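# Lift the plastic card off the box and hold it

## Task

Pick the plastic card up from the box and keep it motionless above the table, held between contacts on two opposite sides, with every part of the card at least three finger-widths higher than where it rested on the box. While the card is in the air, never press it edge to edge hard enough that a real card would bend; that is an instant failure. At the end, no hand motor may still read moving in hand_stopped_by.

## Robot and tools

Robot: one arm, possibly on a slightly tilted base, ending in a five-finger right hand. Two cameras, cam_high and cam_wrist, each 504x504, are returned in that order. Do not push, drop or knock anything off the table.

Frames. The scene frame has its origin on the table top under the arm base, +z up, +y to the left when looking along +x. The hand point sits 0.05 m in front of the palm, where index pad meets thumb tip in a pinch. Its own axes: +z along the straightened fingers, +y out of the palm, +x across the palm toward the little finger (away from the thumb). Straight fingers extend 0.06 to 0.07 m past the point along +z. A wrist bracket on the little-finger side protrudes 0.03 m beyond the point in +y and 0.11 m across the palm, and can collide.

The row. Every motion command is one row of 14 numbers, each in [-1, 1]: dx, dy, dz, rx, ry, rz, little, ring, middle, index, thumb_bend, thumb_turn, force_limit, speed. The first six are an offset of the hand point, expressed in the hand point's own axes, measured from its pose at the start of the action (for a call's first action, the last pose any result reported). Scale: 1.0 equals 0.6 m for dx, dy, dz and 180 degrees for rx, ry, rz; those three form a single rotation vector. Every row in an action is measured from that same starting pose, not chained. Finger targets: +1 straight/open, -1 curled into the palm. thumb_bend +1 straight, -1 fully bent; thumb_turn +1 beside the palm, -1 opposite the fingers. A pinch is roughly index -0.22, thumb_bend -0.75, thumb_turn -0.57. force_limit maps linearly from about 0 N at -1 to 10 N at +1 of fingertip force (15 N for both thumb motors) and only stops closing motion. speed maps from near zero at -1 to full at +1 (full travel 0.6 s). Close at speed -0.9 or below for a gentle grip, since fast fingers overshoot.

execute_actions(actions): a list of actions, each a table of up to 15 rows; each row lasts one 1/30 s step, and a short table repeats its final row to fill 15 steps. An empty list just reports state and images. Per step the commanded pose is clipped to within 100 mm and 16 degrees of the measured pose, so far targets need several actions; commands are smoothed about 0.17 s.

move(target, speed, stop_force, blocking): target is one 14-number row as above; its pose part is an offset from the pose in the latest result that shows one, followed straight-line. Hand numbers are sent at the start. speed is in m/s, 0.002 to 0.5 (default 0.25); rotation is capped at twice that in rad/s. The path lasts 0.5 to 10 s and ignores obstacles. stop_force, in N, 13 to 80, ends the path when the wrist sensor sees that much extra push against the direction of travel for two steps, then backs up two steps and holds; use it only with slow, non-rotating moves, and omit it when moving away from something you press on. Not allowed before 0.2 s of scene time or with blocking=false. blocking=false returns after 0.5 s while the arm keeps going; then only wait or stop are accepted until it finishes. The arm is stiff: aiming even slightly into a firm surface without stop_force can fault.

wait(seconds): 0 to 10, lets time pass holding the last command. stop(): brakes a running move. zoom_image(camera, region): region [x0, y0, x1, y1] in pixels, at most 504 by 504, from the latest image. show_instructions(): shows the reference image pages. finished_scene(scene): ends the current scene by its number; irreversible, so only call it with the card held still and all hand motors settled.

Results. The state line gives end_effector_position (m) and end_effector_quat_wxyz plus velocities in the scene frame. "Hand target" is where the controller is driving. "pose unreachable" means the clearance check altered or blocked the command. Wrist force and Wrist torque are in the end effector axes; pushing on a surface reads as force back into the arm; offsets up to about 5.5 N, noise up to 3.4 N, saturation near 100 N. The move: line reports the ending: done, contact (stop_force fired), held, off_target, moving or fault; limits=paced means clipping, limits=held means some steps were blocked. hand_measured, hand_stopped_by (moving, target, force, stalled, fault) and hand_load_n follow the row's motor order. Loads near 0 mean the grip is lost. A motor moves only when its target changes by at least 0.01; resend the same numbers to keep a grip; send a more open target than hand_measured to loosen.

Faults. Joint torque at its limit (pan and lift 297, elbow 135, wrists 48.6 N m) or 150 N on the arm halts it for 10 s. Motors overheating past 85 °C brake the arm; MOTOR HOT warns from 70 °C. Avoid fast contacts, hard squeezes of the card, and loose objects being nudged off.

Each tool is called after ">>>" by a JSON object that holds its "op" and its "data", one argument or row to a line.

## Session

>>> {"op": "show_instructions", "data": {

}}

>>> {"op": "execute_actions", "data": {
  "actions": []
}}

Reference images for this scene: FIVE-FINGER HAND page 1.

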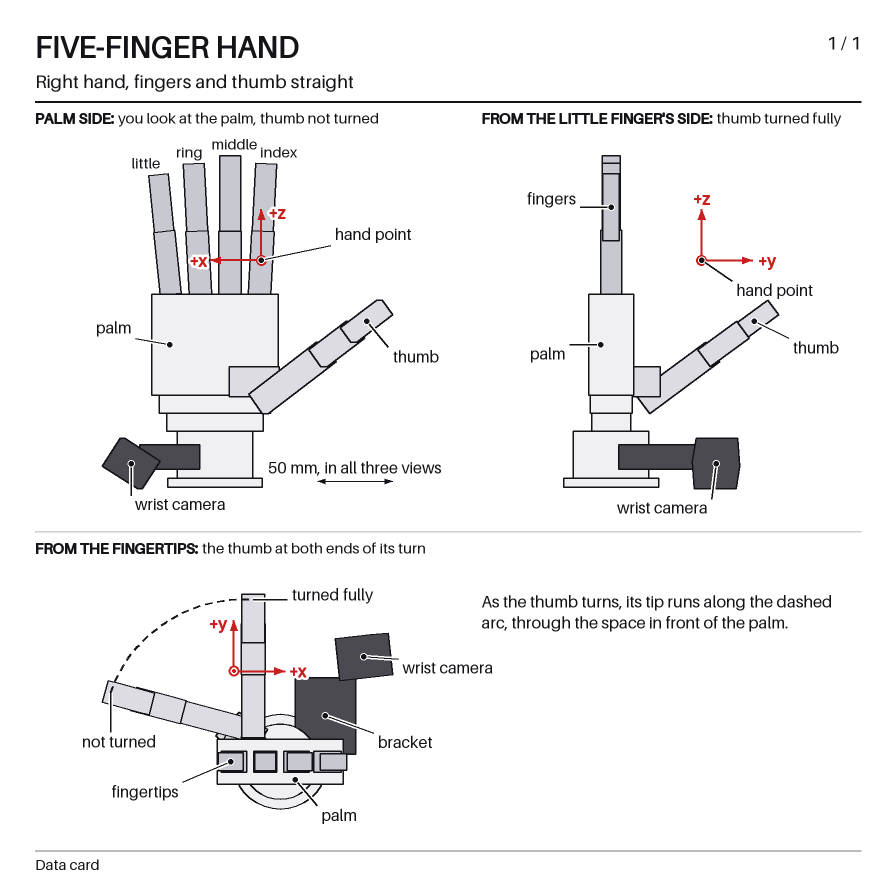

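Scene clock: 0.00 s.
end_effector_position=(+0.4665, +0.1177, +0.2645) hand_measured=(+1.000, +1.000, +1.000, +1.000, +1.000, +1.000) hand_load_n=(+0.0, +0.0, +0.0, +0.0, +0.0, +0.0) hand_stopped_by=(target, target, target, target, target, target) hand_force_limit=0.00 hand_speed=-0.80 end_effector_quat_wxyz=(+0.050, +0.574, +0.813, +0.087) end_effector_velocity=(-0.000, +0.000, -0.001) end_effector_angular_velocity=(-0.000, +0.002, +0.000)
Joint positions: [-0.208 -1.646  2.192  0.866  1.45  -0.538]
Joint velocities: [ 0.     0.002  0.    -0.     0.    -0.   ]
Motor temperatures (°C, as the motors report them): [20 22 23 29 25 30]
Wrist force (N, on the end effector, along its own x y z axes, offset not removed): no reading
Wrist torque (N m, same axes, about the end effector's origin, offset not removed): no reading
Hand target: +0.466, +0.118, +0.265; +0.050, +0.574, +0.813, +0.087

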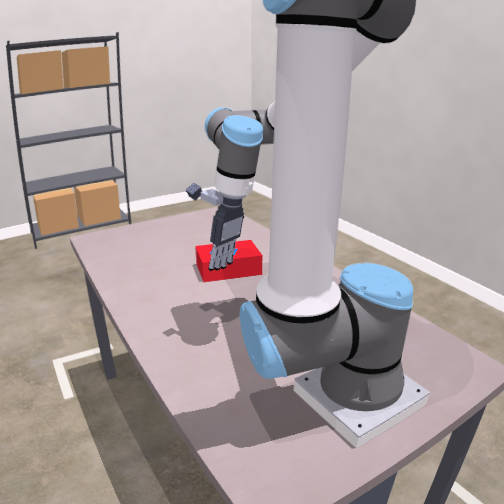

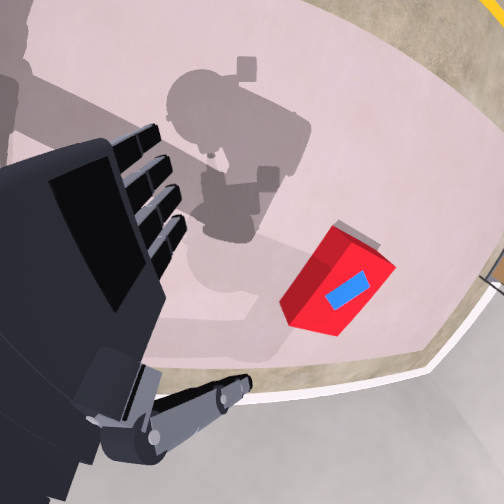

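>>> {"op": "move", "data": {
  "target": [-0.08,0.2,0.15,0,0,0.19,-1,-1,0.8,0.8,0.9,-1,0,0.3],
  "speed": 0.2
}}

>>> {"op": "move", "data": {
  "target": [0,0,0,0.165,0,0,-1,-1,0.8,0.8,0.9,-1,0,0.3],
  "speed": 0.2
}}

Scene clock: 2.87 s.
end_effector_position=(+0.6095, +0.1196, +0.1992) hand_measured=(-1.000, -1.000, +0.800, +0.800, +0.900, -1.000) hand_load_n=(+0.0, +0.0, +0.0, +0.0, +0.0, +0.0) hand_stopped_by=(target, target, target, target, target, target) hand_force_limit=0.00 hand_speed=0.30 end_effector_quat_wxyz=(+0.022, +0.787, +0.608, +0.098) end_effector_velocity=(+0.002, +0.000, -0.001) end_effector_angular_velocity=(+0.001, +0.001, -0.008)
Joint positions: [-0.066 -1.312  1.939  0.768  1.473  0.2  ]
Joint velocities: [ 0.002  0.005 -0.004 -0.     0.001  0.01 ]
Motor temperatures (°C, as the motors report them): [20 22 23 29 25 30]
Wrist force (N, on the end effector, along its own x y z axes, offset not removed): [-1.1 -4.7 -3.0]
Wrist torque (N m, same axes, about the end effector's origin, offset not removed): [-0.36 0.73 -0.49]
Hand target: +0.610, +0.120, +0.199; +0.022, +0.788, +0.608, +0.098
Off the commanded pose: 0.001 m, 0 deg.
move: done

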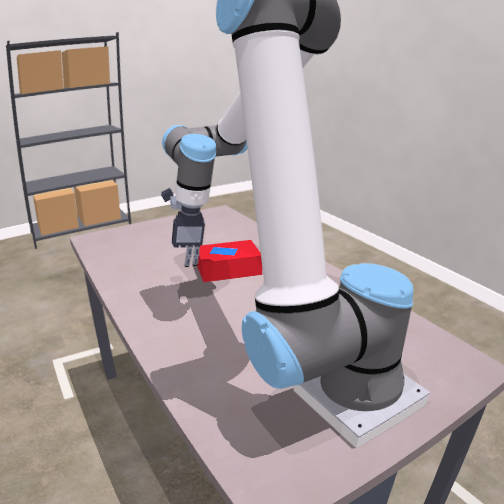

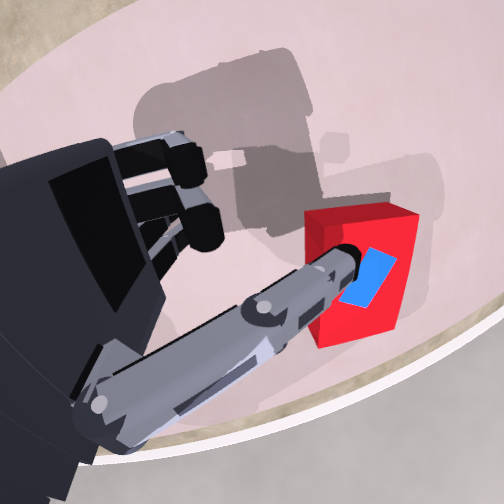

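Scene clock: 4.60 s.
end_effector_position=(+0.6094, +0.1196, +0.1988) hand_measured=(-1.000, -1.000, +0.800, +0.800, +0.900, -1.000) hand_load_n=(+0.0, +0.0, +0.0, +0.0, +0.0, +0.0) hand_stopped_by=(target, target, target, target, target, target) hand_force_limit=0.00 hand_speed=0.30 end_effector_quat_wxyz=(-0.180, +0.767, +0.613, -0.061) end_effector_velocity=(+0.000, +0.000, -0.000) end_effector_angular_velocity=(+0.003, +0.012, +0.002)
Joint positions: [-0.108 -1.096  1.72   1.294  1.402  0.085]
Joint velocities: [ 0.     0.006 -0.005  0.011 -0.    -0.003]
Motor temperatures (°C, as the motors report them): [20 22 23 29 25 30]
Wrist force (N, on the end effector, along its own x y z axes, offset not removed): [1.0 -2.3 -3.5]
Wrist torque (N m, same axes, about the end effector's origin, offset not removed): [-0.04 0.34 -0.23]
Hand target: +0.609, +0.120, +0.199; -0.180, +0.767, +0.613, -0.061
Off the commanded pose: 0.000 m, 0 deg.
move: done

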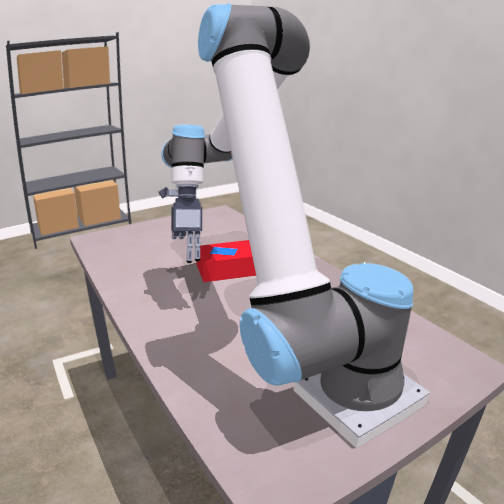

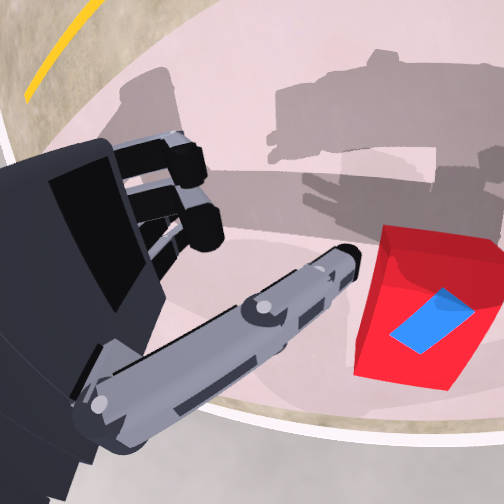

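>>> {"op": "move", "data": {
  "target": [-0.07,0.13,0,0,0,-0.06,-1,-1,0.8,0.8,0.9,-1,0,0.3],
  "speed": 0.1
}}

Scene clock: 8.20 s.
end_effector_position=(+0.6708, +0.0650, +0.1660) hand_measured=(-1.000, -1.000, +0.800, +0.800, +0.900, -1.000) hand_load_n=(+0.0, +0.0, +0.0, +0.0, +0.0, +0.0) hand_stopped_by=(target, target, target, target, target, target) hand_force_limit=0.00 hand_speed=0.30 end_effector_quat_wxyz=(-0.185, +0.706, +0.683, -0.044) end_effector_velocity=(+0.001, -0.001, -0.001) end_effector_angular_velocity=(+0.001, +0.000, +0.003)
Joint positions: [-0.194 -0.999  1.633  1.296  1.432 -0.184]
Joint velocities: [-0.001  0.002 -0.002  0.001  0.    -0.005]
Motor temperatures (°C, as the motors report them): [20 22 23 29 25 30]
Wrist force (N, on the end effector, along its own x y z axes, offset not removed): [-1.1 -2.0 -5.1]
Wrist torque (N m, same axes, about the end effector's origin, offset not removed): [0.19 0.69 -0.31]
Hand target: +0.671, +0.065, +0.166; -0.185, +0.706, +0.683, -0.044
Off the commanded pose: 0.000 m, 0 deg.
move: done

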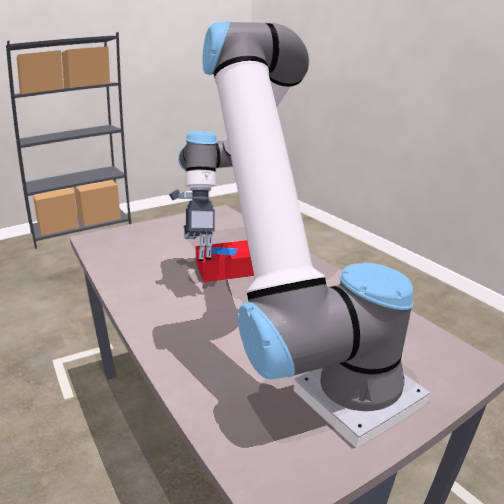

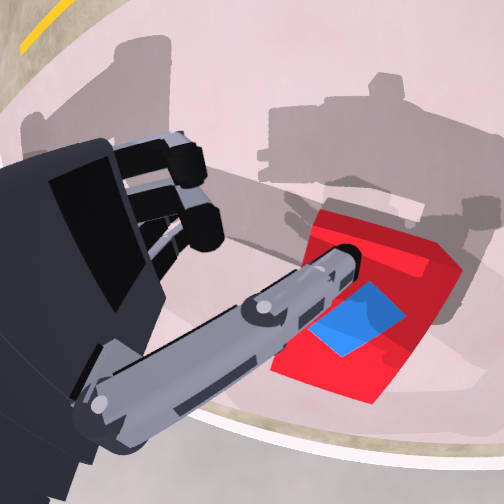

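>>> {"op": "move", "data": {
  "target": [-0.05,0.02,0.12,0,0,0.09,-1,-1,0.8,0.8,0.9,-1,0,0.3],
  "speed": 0.06
}}

Scene clock: 11.77 s.
end_effector_position=(+0.6576, +0.0503, +0.0898) hand_measured=(-1.000, -1.000, +0.800, +0.800, +0.900, -1.000) hand_load_n=(+0.0, +0.0, +0.0, +0.0, +0.0, +0.0) hand_stopped_by=(target, target, target, target, target, target) hand_force_limit=0.00 hand_speed=0.30 end_effector_quat_wxyz=(-0.177, +0.795, +0.577, -0.069) end_effector_velocity=(-0.001, -0.000, -0.003) end_effector_angular_velocity=(-0.001, +0.004, -0.006)
Joint positions: [-0.193 -0.922  1.668  1.184  1.432  0.098]
Joint velocities: [-0.     0.004  0.002 -0.002 -0.     0.006]
Motor temperatures (°C, as the motors report them): [20 22 23 29 25 30]
Wrist force (N, on the end effector, along its own x y z axes, offset not removed): [-0.5 -2.4 -5.3]
Wrist torque (N m, same axes, about the end effector's origin, offset not removed): [0.23 0.62 -0.28]
Hand target: +0.658, +0.050, +0.090; -0.177, +0.795, +0.576, -0.070
Off the commanded pose: 0.000 m, 0 deg.
move: done

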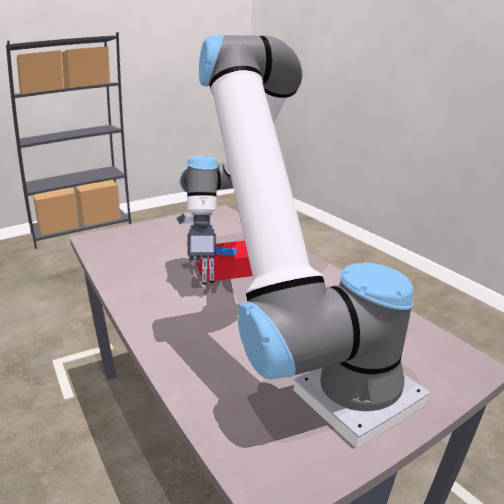

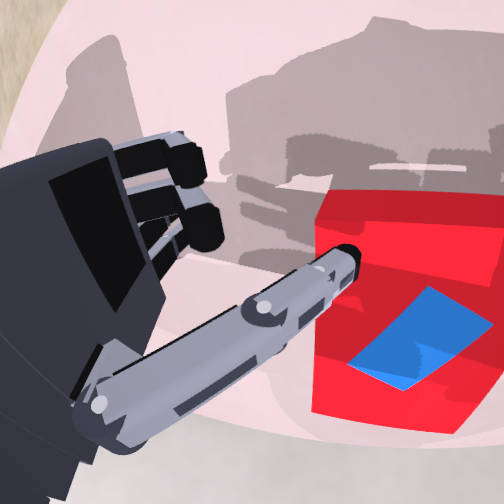

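>>> {"op": "move", "data": {
  "target": [-0.07,0.07,0.015,0,0,0,-1,-1,0.8,0.8,0.9,-1,0,0.3],
  "speed": 0.03
}}

>>> {"op": "zoom_image", "data": {
  "camera": "cam_high",
  "region": [170,220,270,300]
}}

Scene clock: 14.77 s.
end_effector_position=(+0.6785, +0.0013, +0.0623) hand_measured=(-1.000, -1.000, +0.800, +0.800, +0.902, -1.000) hand_load_n=(+0.0, +0.0, +0.0, +0.0, +3.5, -8.5) hand_stopped_by=(target, target, target, target, target, target) hand_force_limit=0.00 hand_speed=0.30 end_effector_quat_wxyz=(-0.177, +0.795, +0.577, -0.070) end_effector_velocity=(+0.001, -0.002, -0.000) end_effector_angular_velocity=(-0.000, -0.001, -0.001)
Joint positions: [-0.256 -0.866  1.63   1.174  1.455  0.039]
Joint velocities: [-0.002  0.001 -0.002 -0.     0.001 -0.001]
Motor temperatures (°C, as the motors report them): [20 22 23 29 25 30]
Wrist force (N, on the end effector, along its own x y z axes, offset not removed): [5.2 -11.8 -18.7]
Wrist torque (N m, same axes, about the end effector's origin, offset not removed): [-0.51 0.59 -0.70]
Hand target: +0.679, +0.001, +0.062; -0.177, +0.795, +0.577, -0.070
Off the commanded pose: 0.000 m, 0 deg.
move: done

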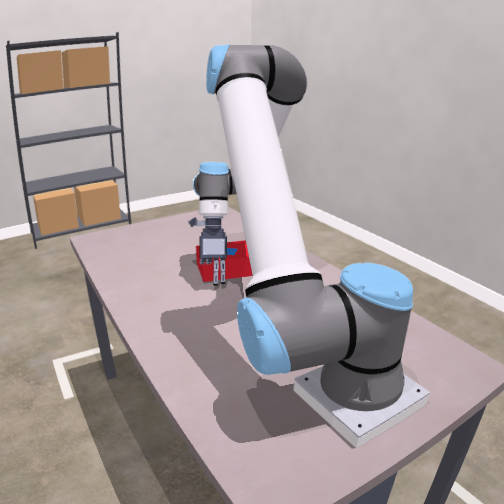

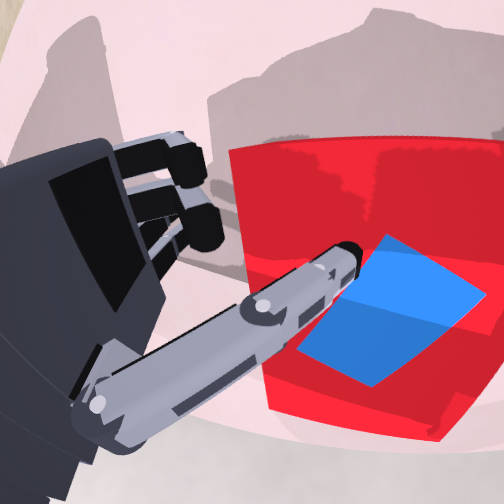

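Region (170, 220, 270, 300) of cam_high's 504x504 image, scaled by 5.040, with more detail than that image has; it fills the top 403 rows of this view, and the rest is white.

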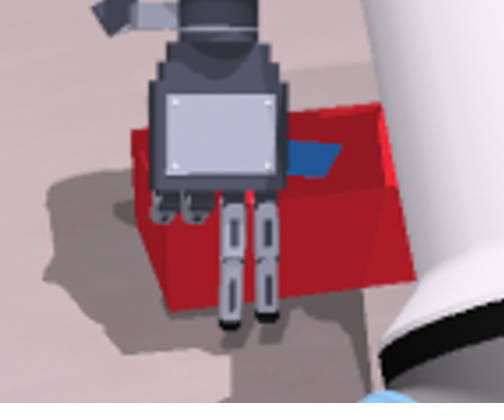

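>>> {"op": "move", "data": {
  "target": [0,-0.003,-0.006,0,0,0,-1,-1,0.8,0.8,0.95,-1,0,0.3],
  "speed": 0.01
}}

>>> {"op": "move", "data": {
  "target": [-0.01,0.032,-0.018,0,0,0,-1,-1,0.8,0.8,0.95,-1,0,0.3],
  "speed": 0.01,
  "stop_force": 13
}}

>>> {"op": "zoom_image", "data": {
  "camera": "cam_high",
  "region": [170,220,270,300]
}}

Scene clock: 16.40 s.
end_effector_position=(+0.6780, +0.0010, +0.0662) hand_measured=(-1.000, -1.000, +0.800, +0.800, +0.952, -1.000) hand_load_n=(+0.0, +0.0, +0.0, +0.0, +0.0, +0.0) hand_stopped_by=(target, target, target, target, target, target) hand_force_limit=0.00 hand_speed=0.30 end_effector_quat_wxyz=(-0.177, +0.795, +0.577, -0.070) end_effector_velocity=(-0.000, -0.000, +0.002) end_effector_angular_velocity=(+0.000, -0.001, -0.000)
Joint positions: [-0.257 -0.871  1.63   1.179  1.455  0.039]
Joint velocities: [-0.001 -0.003  0.001  0.002 -0.    -0.   ]
Motor temperatures (°C, as the motors report them): [20 22 23 29 25 30]
Wrist force (N, on the end effector, along its own x y z axes, offset not removed): [0.8 -4.0 -4.9]
Wrist torque (N m, same axes, about the end effector's origin, offset not removed): [-0.17 0.46 -0.33]
Hand target: +0.678, +0.001, +0.066; -0.177, +0.795, +0.577, -0.070
Off the commanded pose: 0.000 m, 0 deg.
move: done

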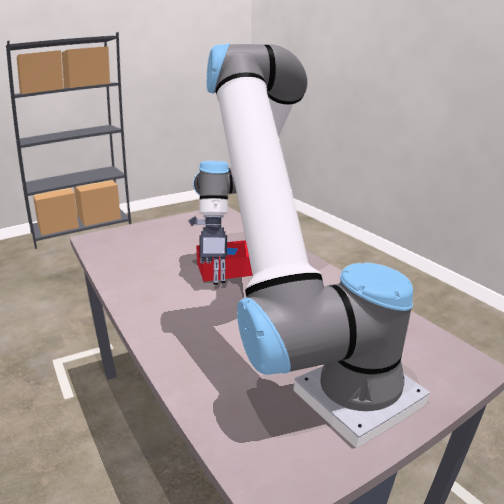

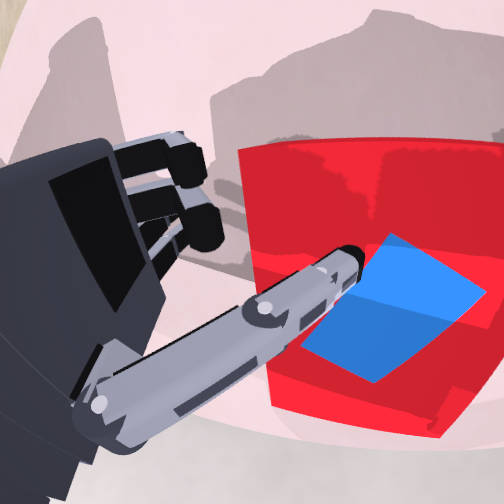

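Scene clock: 18.90 s.
end_effector_position=(+0.6965, -0.0119, +0.0686) hand_measured=(-1.000, -1.000, +0.800, +0.800, +0.952, -1.000) hand_load_n=(+0.0, +0.0, +0.0, +0.0, +0.0, +0.0) hand_stopped_by=(target, target, target, target, target, target) hand_force_limit=0.00 hand_speed=0.30 end_effector_quat_wxyz=(-0.177, +0.795, +0.577, -0.070) end_effector_velocity=(+0.001, -0.001, +0.000) end_effector_angular_velocity=(-0.000, -0.000, -0.000)
Joint positions: [-0.268 -0.85   1.584  1.205  1.459  0.028]
Joint velocities: [-0.001  0.001 -0.004  0.002  0.    -0.001]
Motor temperatures (°C, as the motors report them): [20 22 23 29 25 30]
Wrist force (N, on the end effector, along its own x y z axes, offset not removed): [0.4 -0.8 -4.6]
Wrist torque (N m, same axes, about the end effector's origin, offset not removed): [0.35 0.49 -0.22]
Hand target: +0.697, -0.012, +0.069; -0.177, +0.795, +0.577, -0.070
Off the commanded pose: 0.000 m, 0 deg.
move: done

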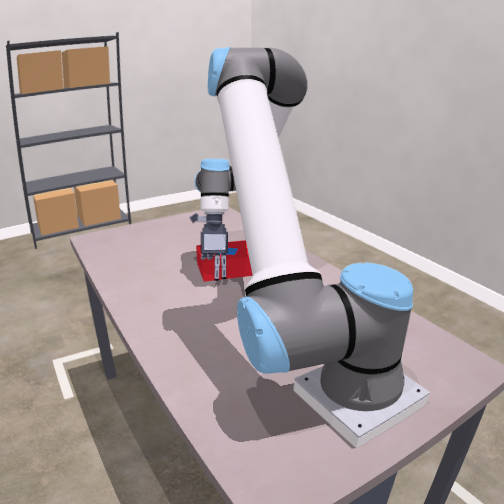

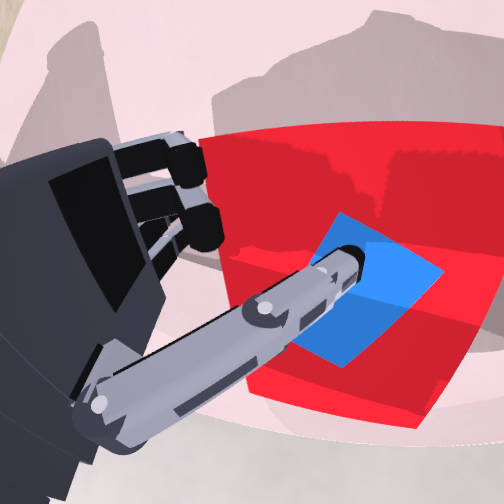

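Region (170, 220, 270, 300) of cam_high's 504x504 image, scaled by 5.040, with more detail than that image has; it fills the top 403 rows of this view, and the rest is white.

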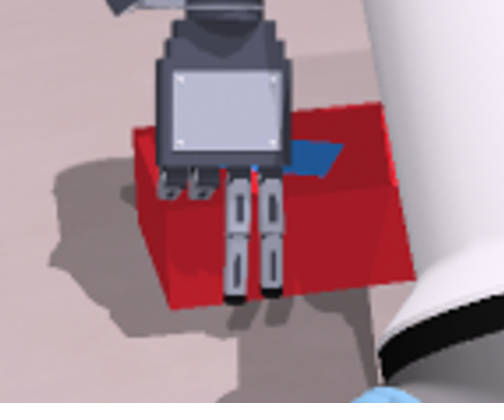

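>>> {"op": "execute_actions", "data": {
  "actions": [
    [[0,0,0,0,0,0,-1,-1,0.0,0.0,0.95,-1,-0.5,-0.7]],
    [[0,0,0,0,0,0,-1,-1,0,0,0.95,-1,-0.5,-0.7]],
    [[0,0,0,0,0,0,-1,-1,0,0,0.95,-1,-0.5,-0.7]],
    [[0,0,0,0,0,0,-1,-1,0,0,0.95,-1,-0.5,-0.7]],
    [[0,0.003,0.0055,0,0,0,-1,-1,0,0,0.95,-1,-0.5,-0.7]],
    [[0,0,0,0,0,0,-1,-1,0,0,0.95,-1,-0.5,-0.7]],
    [[0,0,0,0,0,0,-1,-1,0,0,-0.4,-1,0.3,-0.85]],
    [[0,0,0,0,0,0,-1,-1,0,0,-0.4,-1,0.3,-0.85]],
    [[0,0,0,0,0,0,-1,-1,0,0,-0.4,-1,0.3,-0.85]],
    [[0,0,0,0,0,0,-1,-1,0,0,-0.4,-1,0.3,-0.85]]
  ]
}}

Scene clock: 25.03 s.
end_effector_position=(+0.6971, -0.0118, +0.0650) hand_measured=(-1.000, -1.000, +0.000, +0.000, +0.746, -1.000) hand_load_n=(+0.0, +0.0, +1.0, +0.0, +9.5, -0.5) hand_stopped_by=(target, target, target, target, force, target) hand_force_limit=0.30 hand_speed=-0.85 end_effector_quat_wxyz=(-0.177, +0.795, +0.577, -0.070) end_effector_velocity=(+0.000, -0.000, +0.001) end_effector_angular_velocity=(-0.000, -0.001, -0.000)
Joint positions: [-0.267 -0.846  1.584  1.201  1.459  0.029]
Joint velocities: [-0.001 -0.001 -0.    -0.    -0.    -0.   ]
Motor temperatures (°C, as the motors report them): [20 22 23 29 25 30]
Wrist force (N, on the end effector, along its own x y z axes, offset not removed): [0.4 -3.5 -13.4]
Wrist torque (N m, same axes, about the end effector's origin, offset not removed): [-0.12 0.52 -0.33]
Hand target: +0.697, -0.012, +0.065; -0.177, +0.795, +0.577, -0.070
Off the commanded pose: 0.000 m, 0 deg.

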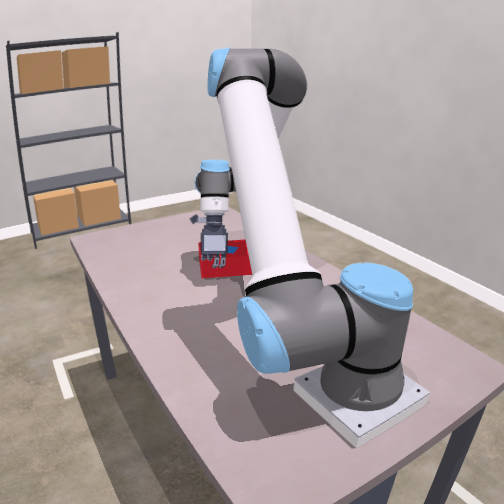

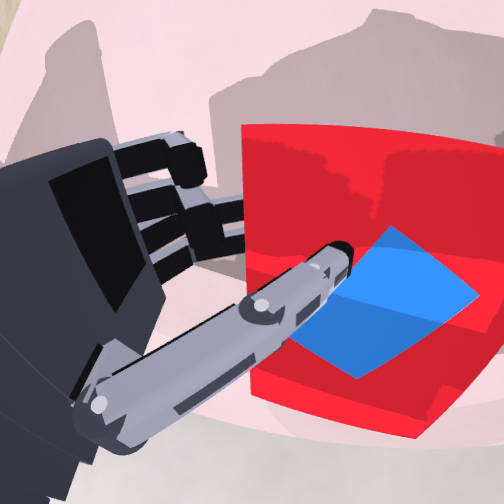

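>>> {"op": "execute_actions", "data": {
  "actions": [
    [[0,-0.001,-0.002,0,0,0,-1,-1,0.55,0.55,0.95,-1,0.3,0.3]],
    [[0,0,0,0,0,0,-1,-1,0.55,0.55,0.95,-1,0.3,0.3]]
  ]
}}

>>> {"op": "move", "data": {
  "target": [0,0.06,-0.034,0,0,0,-1,-1,0.55,0.55,0.95,-1,0.3,0.3],
  "speed": 0.01
}}

Scene clock: 26.87 s.
end_effector_position=(+0.6969, -0.0119, +0.0663) hand_measured=(-1.000, -1.000, +0.550, +0.550, +0.950, -1.000) hand_load_n=(+0.0, +0.0, +0.0, +0.0, +0.0, +0.0) hand_stopped_by=(target, target, target, target, target, target) hand_force_limit=0.30 hand_speed=0.30 end_effector_quat_wxyz=(-0.177, +0.795, +0.577, -0.070) end_effector_velocity=(+0.000, +0.000, -0.000) end_effector_angular_velocity=(-0.000, +0.000, +0.000)
Joint positions: [-0.267 -0.847  1.584  1.203  1.459  0.029]
Joint velocities: [ 0.  0. -0. -0.  0. -0.]
Motor temperatures (°C, as the motors report them): [20 22 23 29 25 30]
Wrist force (N, on the end effector, along its own x y z axes, offset not removed): [2.4 -3.5 -3.5]
Wrist torque (N m, same axes, about the end effector's origin, offset not removed): [-0.22 0.15 -0.28]
Hand target: +0.697, -0.012, +0.066; -0.177, +0.795, +0.577, -0.070
Off the commanded pose: 0.000 m, 0 deg.

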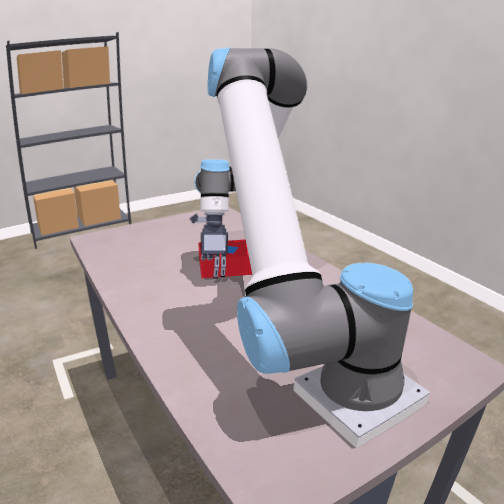

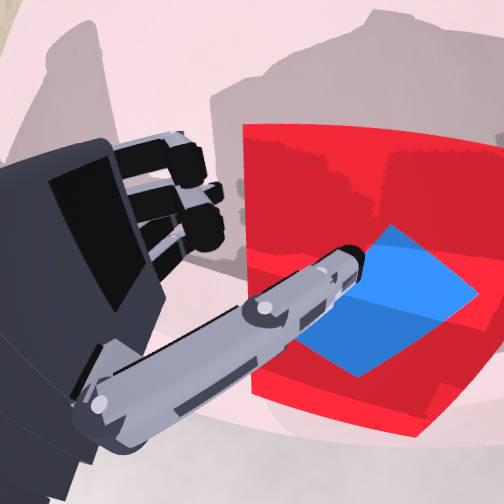

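Scene clock: 31.23 s.
end_effector_position=(+0.7353, -0.0257, +0.0721) hand_measured=(-1.000, -1.000, +0.550, +0.550, +0.950, -1.000) hand_load_n=(+0.0, +0.0, +0.0, +2.0, +0.0, +0.0) hand_stopped_by=(target, target, target, target, target, target) hand_force_limit=0.30 hand_speed=0.30 end_effector_quat_wxyz=(-0.177, +0.795, +0.577, -0.070) end_effector_velocity=(+0.001, -0.000, -0.000) end_effector_angular_velocity=(+0.000, +0.001, +0.000)
Joint positions: [-0.272 -0.804  1.486  1.258  1.46   0.025]
Joint velocities: [ 0.     0.003 -0.004  0.002  0.    -0.   ]
Motor temperatures (°C, as the motors report them): [20 22 23 29 25 30]
Wrist force (N, on the end effector, along its own x y z axes, offset not removed): [1.2 -4.6 -2.9]
Wrist torque (N m, same axes, about the end effector's origin, offset not removed): [-0.01 0.42 -0.27]
Hand target: +0.735, -0.026, +0.072; -0.177, +0.795, +0.577, -0.070
Off the commanded pose: 0.000 m, 0 deg.
move: done

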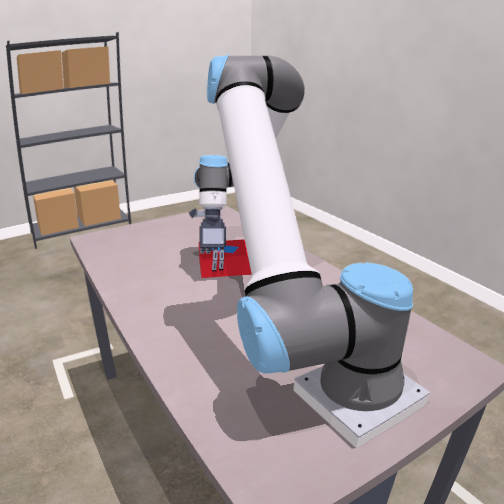

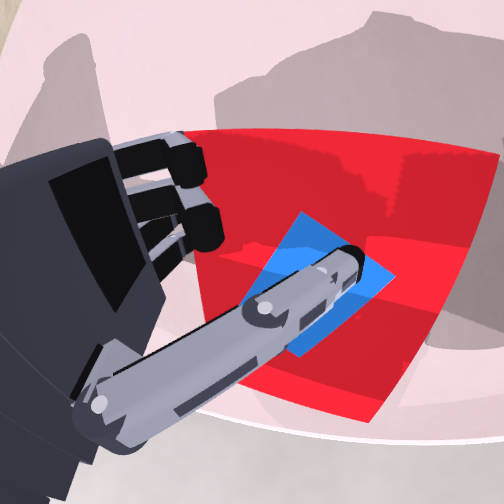

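>>> {"op": "execute_actions", "data": {
  "actions": [
    [[0,0.006,0.0105,0,0,0,-1,-1,0.55,0.55,0.95,-1,0.3,0.3]],
    [[0,0,0,0,0,0,-1,-1,0.55,0.55,0.95,-1,0.3,0.3]],
    [[0,0,0,0,0,0,-1,-1,0.55,0.55,-0.4,-1,0.6,-0.85]],
    [[0,0,0,0,0,0,-1,-1,0.55,0.55,-0.4,-1,0.6,-0.85]],
    [[0,-0.0005,-0.001,0,0,0,-1,-1,0.55,0.55,-0.4,-1,0.6,-0.85]],
    [[0,-0.0005,-0.001,0,0,0,-1,-1,0.55,0.55,-0.4,-1,0.6,-0.85]],
    [[0,-0.0005,-0.001,0,0,0,-1,-1,0.55,0.55,-0.4,-1,0.6,-0.85]],
    [[0,-0.0005,-0.001,0,0,0,-1,-1,0.55,0.55,-0.4,-1,0.6,-0.85]]
  ]
}}

Scene clock: 36.60 s.
end_effector_position=(+0.7363, -0.0255, +0.0677) hand_measured=(-1.000, -1.000, +0.550, +0.550, +0.676, -1.000) hand_load_n=(+0.0, +0.0, +0.0, +2.0, +2.5, -1.0) hand_stopped_by=(target, target, target, target, force, target) hand_force_limit=0.60 hand_speed=-0.85 end_effector_quat_wxyz=(-0.177, +0.795, +0.576, -0.070) end_effector_velocity=(-0.000, -0.001, -0.001) end_effector_angular_velocity=(+0.000, +0.001, -0.001)
Joint positions: [-0.271 -0.798  1.484  1.253  1.46   0.025]
Joint velocities: [-0.001  0.001  0.    -0.    -0.    -0.   ]
Motor temperatures (°C, as the motors report them): [20 22 23 29 25 30]
Wrist force (N, on the end effector, along its own x y z axes, offset not removed): [1.3 -4.2 -6.6]
Wrist torque (N m, same axes, about the end effector's origin, offset not removed): [-0.08 0.61 -0.31]
Hand target: +0.736, -0.026, +0.068; -0.177, +0.795, +0.576, -0.070
Off the commanded pose: 0.000 m, 0 deg.

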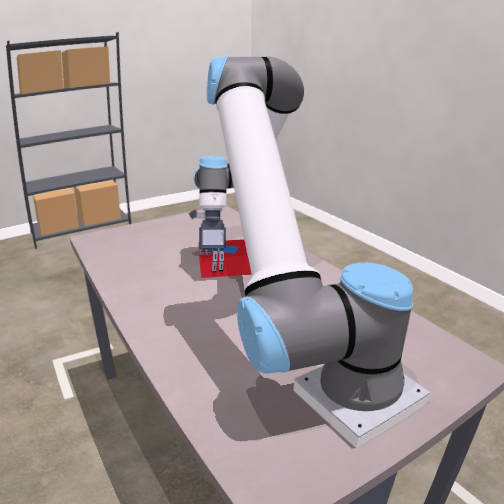

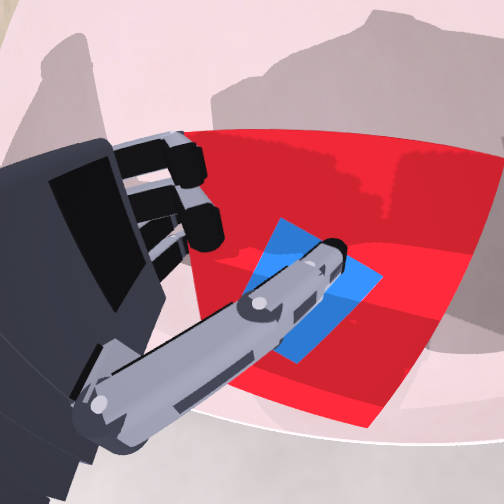

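>>> {"op": "execute_actions", "data": {
  "actions": [
    [[0,-0.0007,-0.0013,0,0,0,-1,-1,0.55,0.55,-0.45,-1,1,-0.85]],
    [[0,-0.0007,-0.0013,0,0,0,-1,-1,0.55,0.55,-0.4,-1,1,-0.85]],
    [[0,-0.0007,-0.0013,0,0,0,-1,-1,0.55,0.55,-0.45,-1,1,-0.85]],
    [[0,-0.0007,-0.0013,0,0,0,-1,-1,0.55,0.55,-0.4,-1,1,-0.85]],
    [[0,-0.0005,-0.001,0,0,0,-1,-1,0.55,0.55,-0.45,-1,1,-0.85]],
    [[0,0,0,0,0,0,-1,-1,0.55,0.55,-0.4,-1,1,-0.85]],
    [[0,0,0,0,0,0,-1,-1,0.55,0.55,-0.45,-1,1,-0.85]],
    [[0,0,0,0,0,0,-1,-1,0.55,0.55,-0.45,-1,1,-0.85]]
  ]
}}

Scene clock: 41.37 s.
end_effector_position=(+0.7357, -0.0258, +0.0719) hand_measured=(-1.000, -1.000, +0.550, +0.550, +0.072, -1.000) hand_load_n=(+0.0, +0.0, +0.0, +0.5, +11.5, -4.0) hand_stopped_by=(target, target, target, target, moving, target) hand_force_limit=1.00 hand_speed=-0.85 end_effector_quat_wxyz=(-0.177, +0.795, +0.576, -0.070) end_effector_velocity=(+0.000, -0.000, +0.000) end_effector_angular_velocity=(-0.000, -0.001, -0.000)
Joint positions: [-0.272 -0.803  1.485  1.258  1.46   0.025]
Joint velocities: [-0.    -0.001 -0.    -0.    -0.    -0.   ]
Motor temperatures (°C, as the motors report them): [20 22 23 29 25 30]
Wrist force (N, on the end effector, along its own x y z axes, offset not removed): [2.1 -6.4 -30.6]
Wrist torque (N m, same axes, about the end effector's origin, offset not removed): [-0.66 0.91 -0.48]
Hand target: +0.736, -0.026, +0.072; -0.177, +0.795, +0.576, -0.070
Off the commanded pose: 0.000 m, 0 deg.

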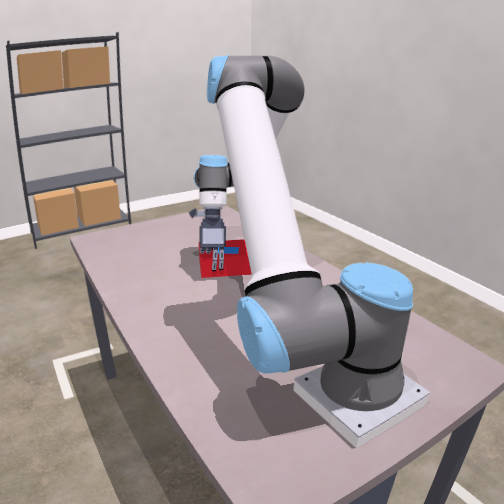

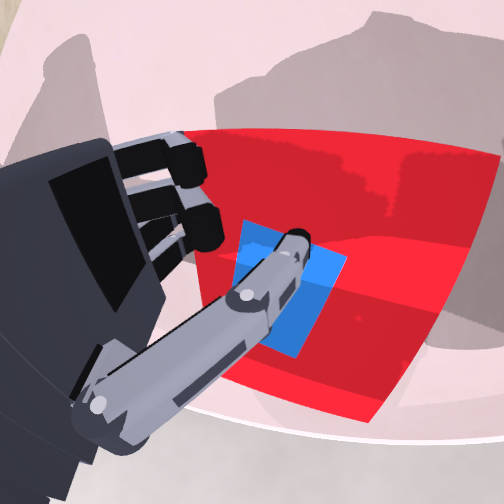

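>>> {"op": "execute_actions", "data": {
  "actions": [
    [[0,-0.0005,-0.001,0,0,0,-1,-1,0.55,0.55,-0.5,-1,1,-0.85]],
    [[0,0,0,0,0,0,-1,-1,0.55,0.55,-0.5,-1,1,-0.85]],
    [[0,0,0,0,0,0,-1,-1,0.55,0.55,-0.5,-1,1,-0.85]],
    [[0,0,0,0,0,0,-1,-1,0.55,0.55,-0.5,-1,1,-0.85]],
    [[0,0,0,0,0,0,-1,-1,0.55,0.55,-0.5,-1,1,-0.85]],
    [[0,0,0,0,0,0,-1,-1,0.55,0.55,-0.5,-1,1,-0.85]],
    [[0,0,0,0,0,0,-1,-1,0.55,0.55,-0.5,-1,1,-0.85]],
    [[0,0,0,0,0,0,-1,-1,0.55,0.55,-0.5,-1,1,-0.85]]
  ]
}}

Scene clock: 48.30 s.
end_effector_position=(+0.7357, -0.0258, +0.0726) hand_measured=(-1.000, -1.000, +0.550, +0.550, -0.174, -1.000) hand_load_n=(+0.0, +0.0, +0.0, +1.0, +13.5, -5.5) hand_stopped_by=(target, target, target, target, force, target) hand_force_limit=1.00 hand_speed=-0.85 end_effector_quat_wxyz=(-0.177, +0.795, +0.576, -0.070) end_effector_velocity=(-0.000, +0.000, +0.001) end_effector_angular_velocity=(-0.000, -0.001, +0.000)
Joint positions: [-0.272 -0.804  1.485  1.259  1.46   0.025]
Joint velocities: [-0.    -0.001  0.    -0.    -0.    -0.   ]
Motor temperatures (°C, as the motors report them): [20 22 23 29 25 30]
Wrist force (N, on the end effector, along its own x y z axes, offset not removed): [5.6 -8.2 -40.8]
Wrist torque (N m, same axes, about the end effector's origin, offset not removed): [-0.62 0.69 -0.39]
Hand target: +0.736, -0.026, +0.073; -0.177, +0.795, +0.576, -0.070
Off the commanded pose: 0.000 m, 0 deg.

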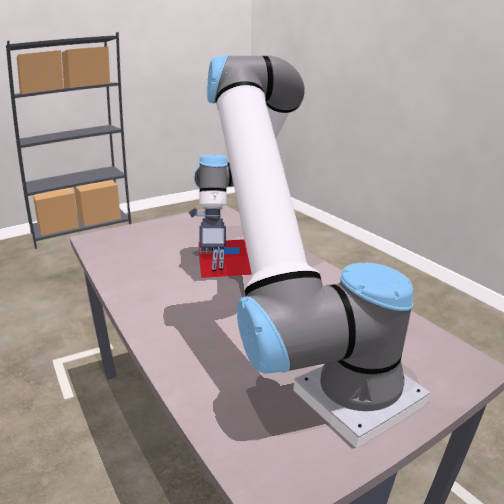

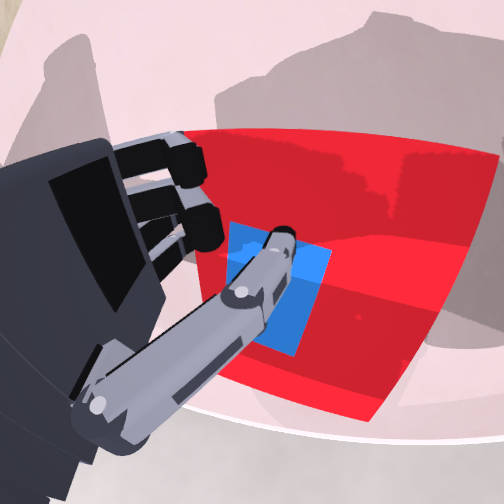

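>>> {"op": "execute_actions", "data": {
  "actions": [
    [[0,-0.0008,-0.0016,0,0,0,-1,-1,0.55,0.55,-0.55,-1,1,-0.85]],
    [[0,0,0,0,0,0,-1,-1,0.55,0.55,-0.55,-1,1,-0.85]],
    [[0,0,0,0,0,0,-1,-1,0.55,0.55,-0.55,-1,1,-0.85]],
    [[0,0,0,0,0,0,-1,-1,0.55,0.55,-0.55,-1,1,-0.85]],
    [[0,0,0,0,0,0,-1,-1,0.55,0.55,-0.55,-1,1,-0.85]],
    [[0,0,0,0,0,0,-1,-1,0.55,0.55,-0.55,-1,1,-0.85]]
  ]
}}

Scene clock: 52.13 s.
end_effector_position=(+0.7356, -0.0259, +0.0737) hand_measured=(-1.000, -1.000, +0.550, +0.550, -0.542, -1.000) hand_load_n=(+0.0, +0.0, +0.0, +0.0, +4.0, -3.0) hand_stopped_by=(target, target, target, target, target, target) hand_force_limit=1.00 hand_speed=-0.85 end_effector_quat_wxyz=(-0.177, +0.795, +0.576, -0.070) end_effector_velocity=(+0.000, -0.000, -0.000) end_effector_angular_velocity=(-0.000, -0.000, -0.000)
Joint positions: [-0.272 -0.805  1.485  1.26   1.46   0.025]
Joint velocities: [-0.  0. -0. -0.  0.  0.]
Motor temperatures (°C, as the motors report them): [20 22 23 29 25 30]
Wrist force (N, on the end effector, along its own x y z axes, offset not removed): [3.6 -5.4 -25.8]
Wrist torque (N m, same axes, about the end effector's origin, offset not removed): [-0.07 0.67 -0.33]
Hand target: +0.736, -0.026, +0.074; -0.177, +0.795, +0.576, -0.070
Off the commanded pose: 0.000 m, 0 deg.

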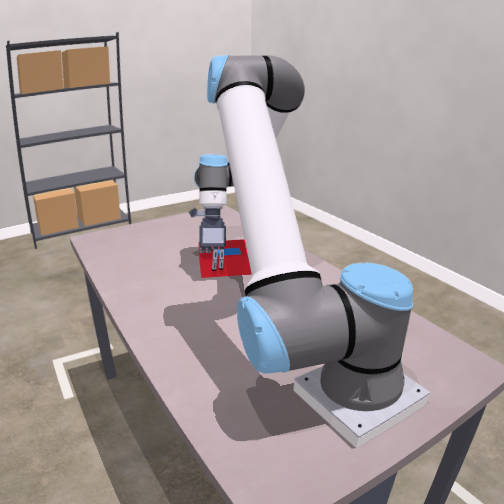

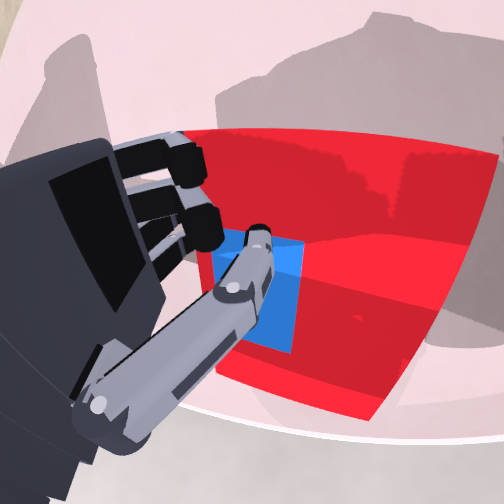

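>>> {"op": "execute_actions", "data": {
  "actions": [
    [[0,-0.001,-0.002,0,0,0,-1,-1,0.55,0.55,0.8,-1,0.3,0.3]],
    [[0,0,0,0,0,0,-1,-1,0.55,0.55,0.8,-1,0.3,0.3]],
    [[-0.025,0,0,0,0,0,-1,-1,0.55,0.55,0.8,-1,0.3,0.3]],
    [[0,0,0,0,0,0,-1,-1,0.55,0.55,0.8,-1,0.3,0.3]],
    [[0,0.006,0.0105,0,0,0,-1,-1,0.55,0.55,0.8,-1,0.3,0.3]],
    [[0,0,0,0,0,0,-1,-1,0.55,0.55,0.8,-1,0.3,0.3]],
    [[0,0,0,0,0,0,-1,-1,0.55,0.55,-0.4,-1,1,-0.85]],
    [[0,-0.0007,-0.0013,0,0,0,-1,-1,0.55,0.55,-0.45,-1,1,-0.85]],
    [[0,-0.0007,-0.0013,0,0,0,-1,-1,0.55,0.55,-0.4,-1,1,-0.85]],
    [[0,-0.0007,-0.0013,0,0,0,-1,-1,0.55,0.55,-0.45,-1,1,-0.85]],
    [[0,-0.0007,-0.0013,0,0,0,-1,-1,0.55,0.55,-0.4,-1,1,-0.85]],
    [[0,-0.0005,-0.001,0,0,0,-1,-1,0.55,0.55,-0.45,-1,1,-0.85]],
    [[0,0,0,0,0,0,-1,-1,0.55,0.55,-0.4,-1,1,-0.85]],
    [[0,0,0,0,0,0,-1,-1,0.55,0.55,-0.45,-1,1,-0.85]]
  ]
}}

Scene clock: 60.50 s.
end_effector_position=(+0.7312, -0.0399, +0.0706) hand_measured=(-1.000, -1.000, +0.550, +0.550, +0.198, -1.000) hand_load_n=(+0.0, +0.0, +0.0, +1.5, +13.5, -1.0) hand_stopped_by=(target, target, target, target, moving, target) hand_force_limit=1.00 hand_speed=-0.85 end_effector_quat_wxyz=(-0.177, +0.795, +0.576, -0.070) end_effector_velocity=(-0.000, +0.000, -0.001) end_effector_angular_velocity=(+0.001, +0.002, +0.000)
Joint positions: [-0.291 -0.807  1.495  1.253  1.467  0.007]
Joint velocities: [ 0.     0.002 -0.    -0.     0.    -0.   ]
Motor temperatures (°C, as the motors report them): [20 22 23 29 25 30]
Wrist force (N, on the end effector, along its own x y z axes, offset not removed): [2.9 -0.4 -19.7]
Wrist torque (N m, same axes, about the end effector's origin, offset not removed): [-0.47 0.44 -0.22]
Hand target: +0.731, -0.040, +0.071; -0.177, +0.795, +0.576, -0.070
Off the commanded pose: 0.000 m, 0 deg.

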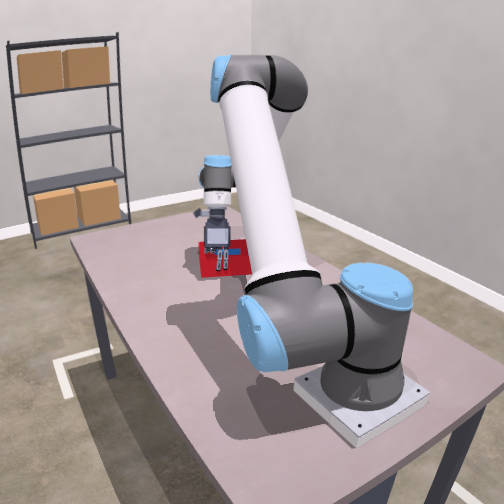

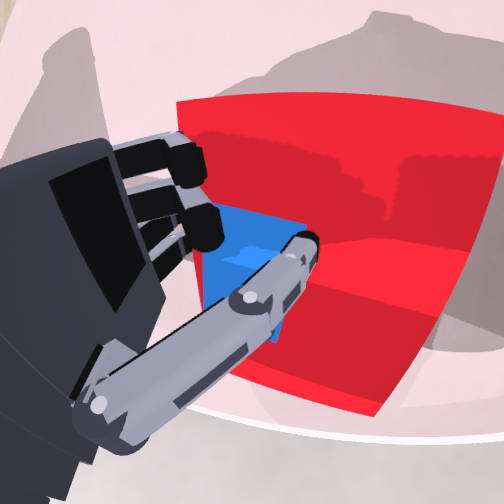

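>>> {"op": "execute_actions", "data": {
  "actions": [
    [[0,-0.0008,-0.0016,0,0,0,-1,-1,0.55,0.55,-0.5,-1,1,-0.85]],
    [[0,-0.0007,-0.0013,0,0,0,-1,-1,0.55,0.55,-0.45,-1,1,-0.85]],
    [[0,-0.0007,-0.0013,0,0,0,-1,-1,0.55,0.55,-0.5,-1,1,-0.85]],
    [[0,0,0,0,0,0,-1,-1,0.55,0.55,-0.45,-1,1,-0.85]],
    [[0,0,0,0,0,0,-1,-1,0.55,0.55,-0.5,-1,1,-0.85]],
    [[0,0,0,0,0,0,-1,-1,0.55,0.55,-0.5,-1,1,-0.85]]
  ]
}}

Scene clock: 65.80 s.
end_effector_position=(+0.7308, -0.0400, +0.0734) hand_measured=(-1.000, -1.000, +0.550, +0.550, -0.276, -1.000) hand_load_n=(+0.0, +0.0, +0.0, +0.0, +6.5, -0.5) hand_stopped_by=(target, target, target, target, moving, target) hand_force_limit=1.00 hand_speed=-0.85 end_effector_quat_wxyz=(-0.177, +0.795, +0.576, -0.070) end_effector_velocity=(+0.000, -0.001, +0.001) end_effector_angular_velocity=(-0.000, -0.001, -0.001)
Joint positions: [-0.291 -0.81   1.495  1.256  1.467  0.006]
Joint velocities: [-0.001 -0.001 -0.     0.    -0.     0.   ]
Motor temperatures (°C, as the motors report them): [20 22 23 29 25 30]
Wrist force (N, on the end effector, along its own x y z axes, offset not removed): [0.6 -0.9 -12.1]
Wrist torque (N m, same axes, about the end effector's origin, offset not removed): [-0.18 0.61 -0.39]
Hand target: +0.731, -0.040, +0.073; -0.177, +0.795, +0.576, -0.070
Off the commanded pose: 0.000 m, 0 deg.

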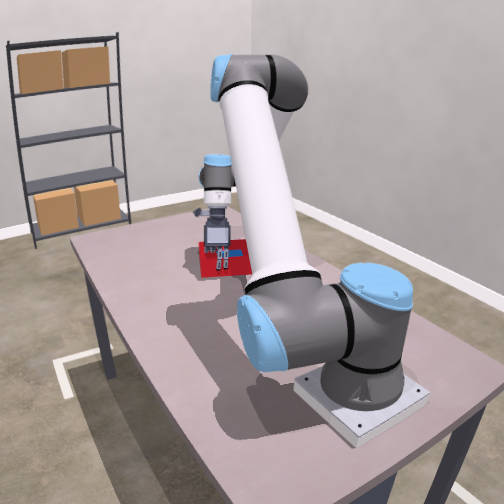

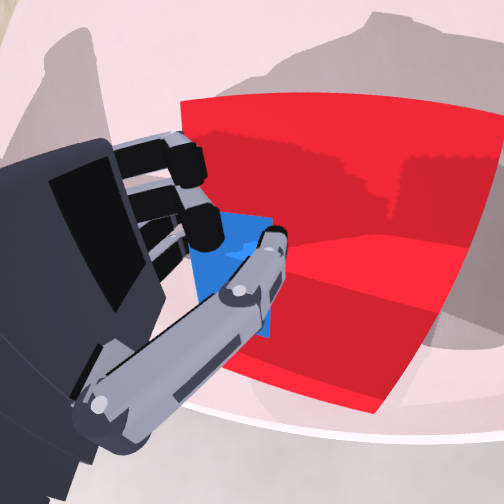

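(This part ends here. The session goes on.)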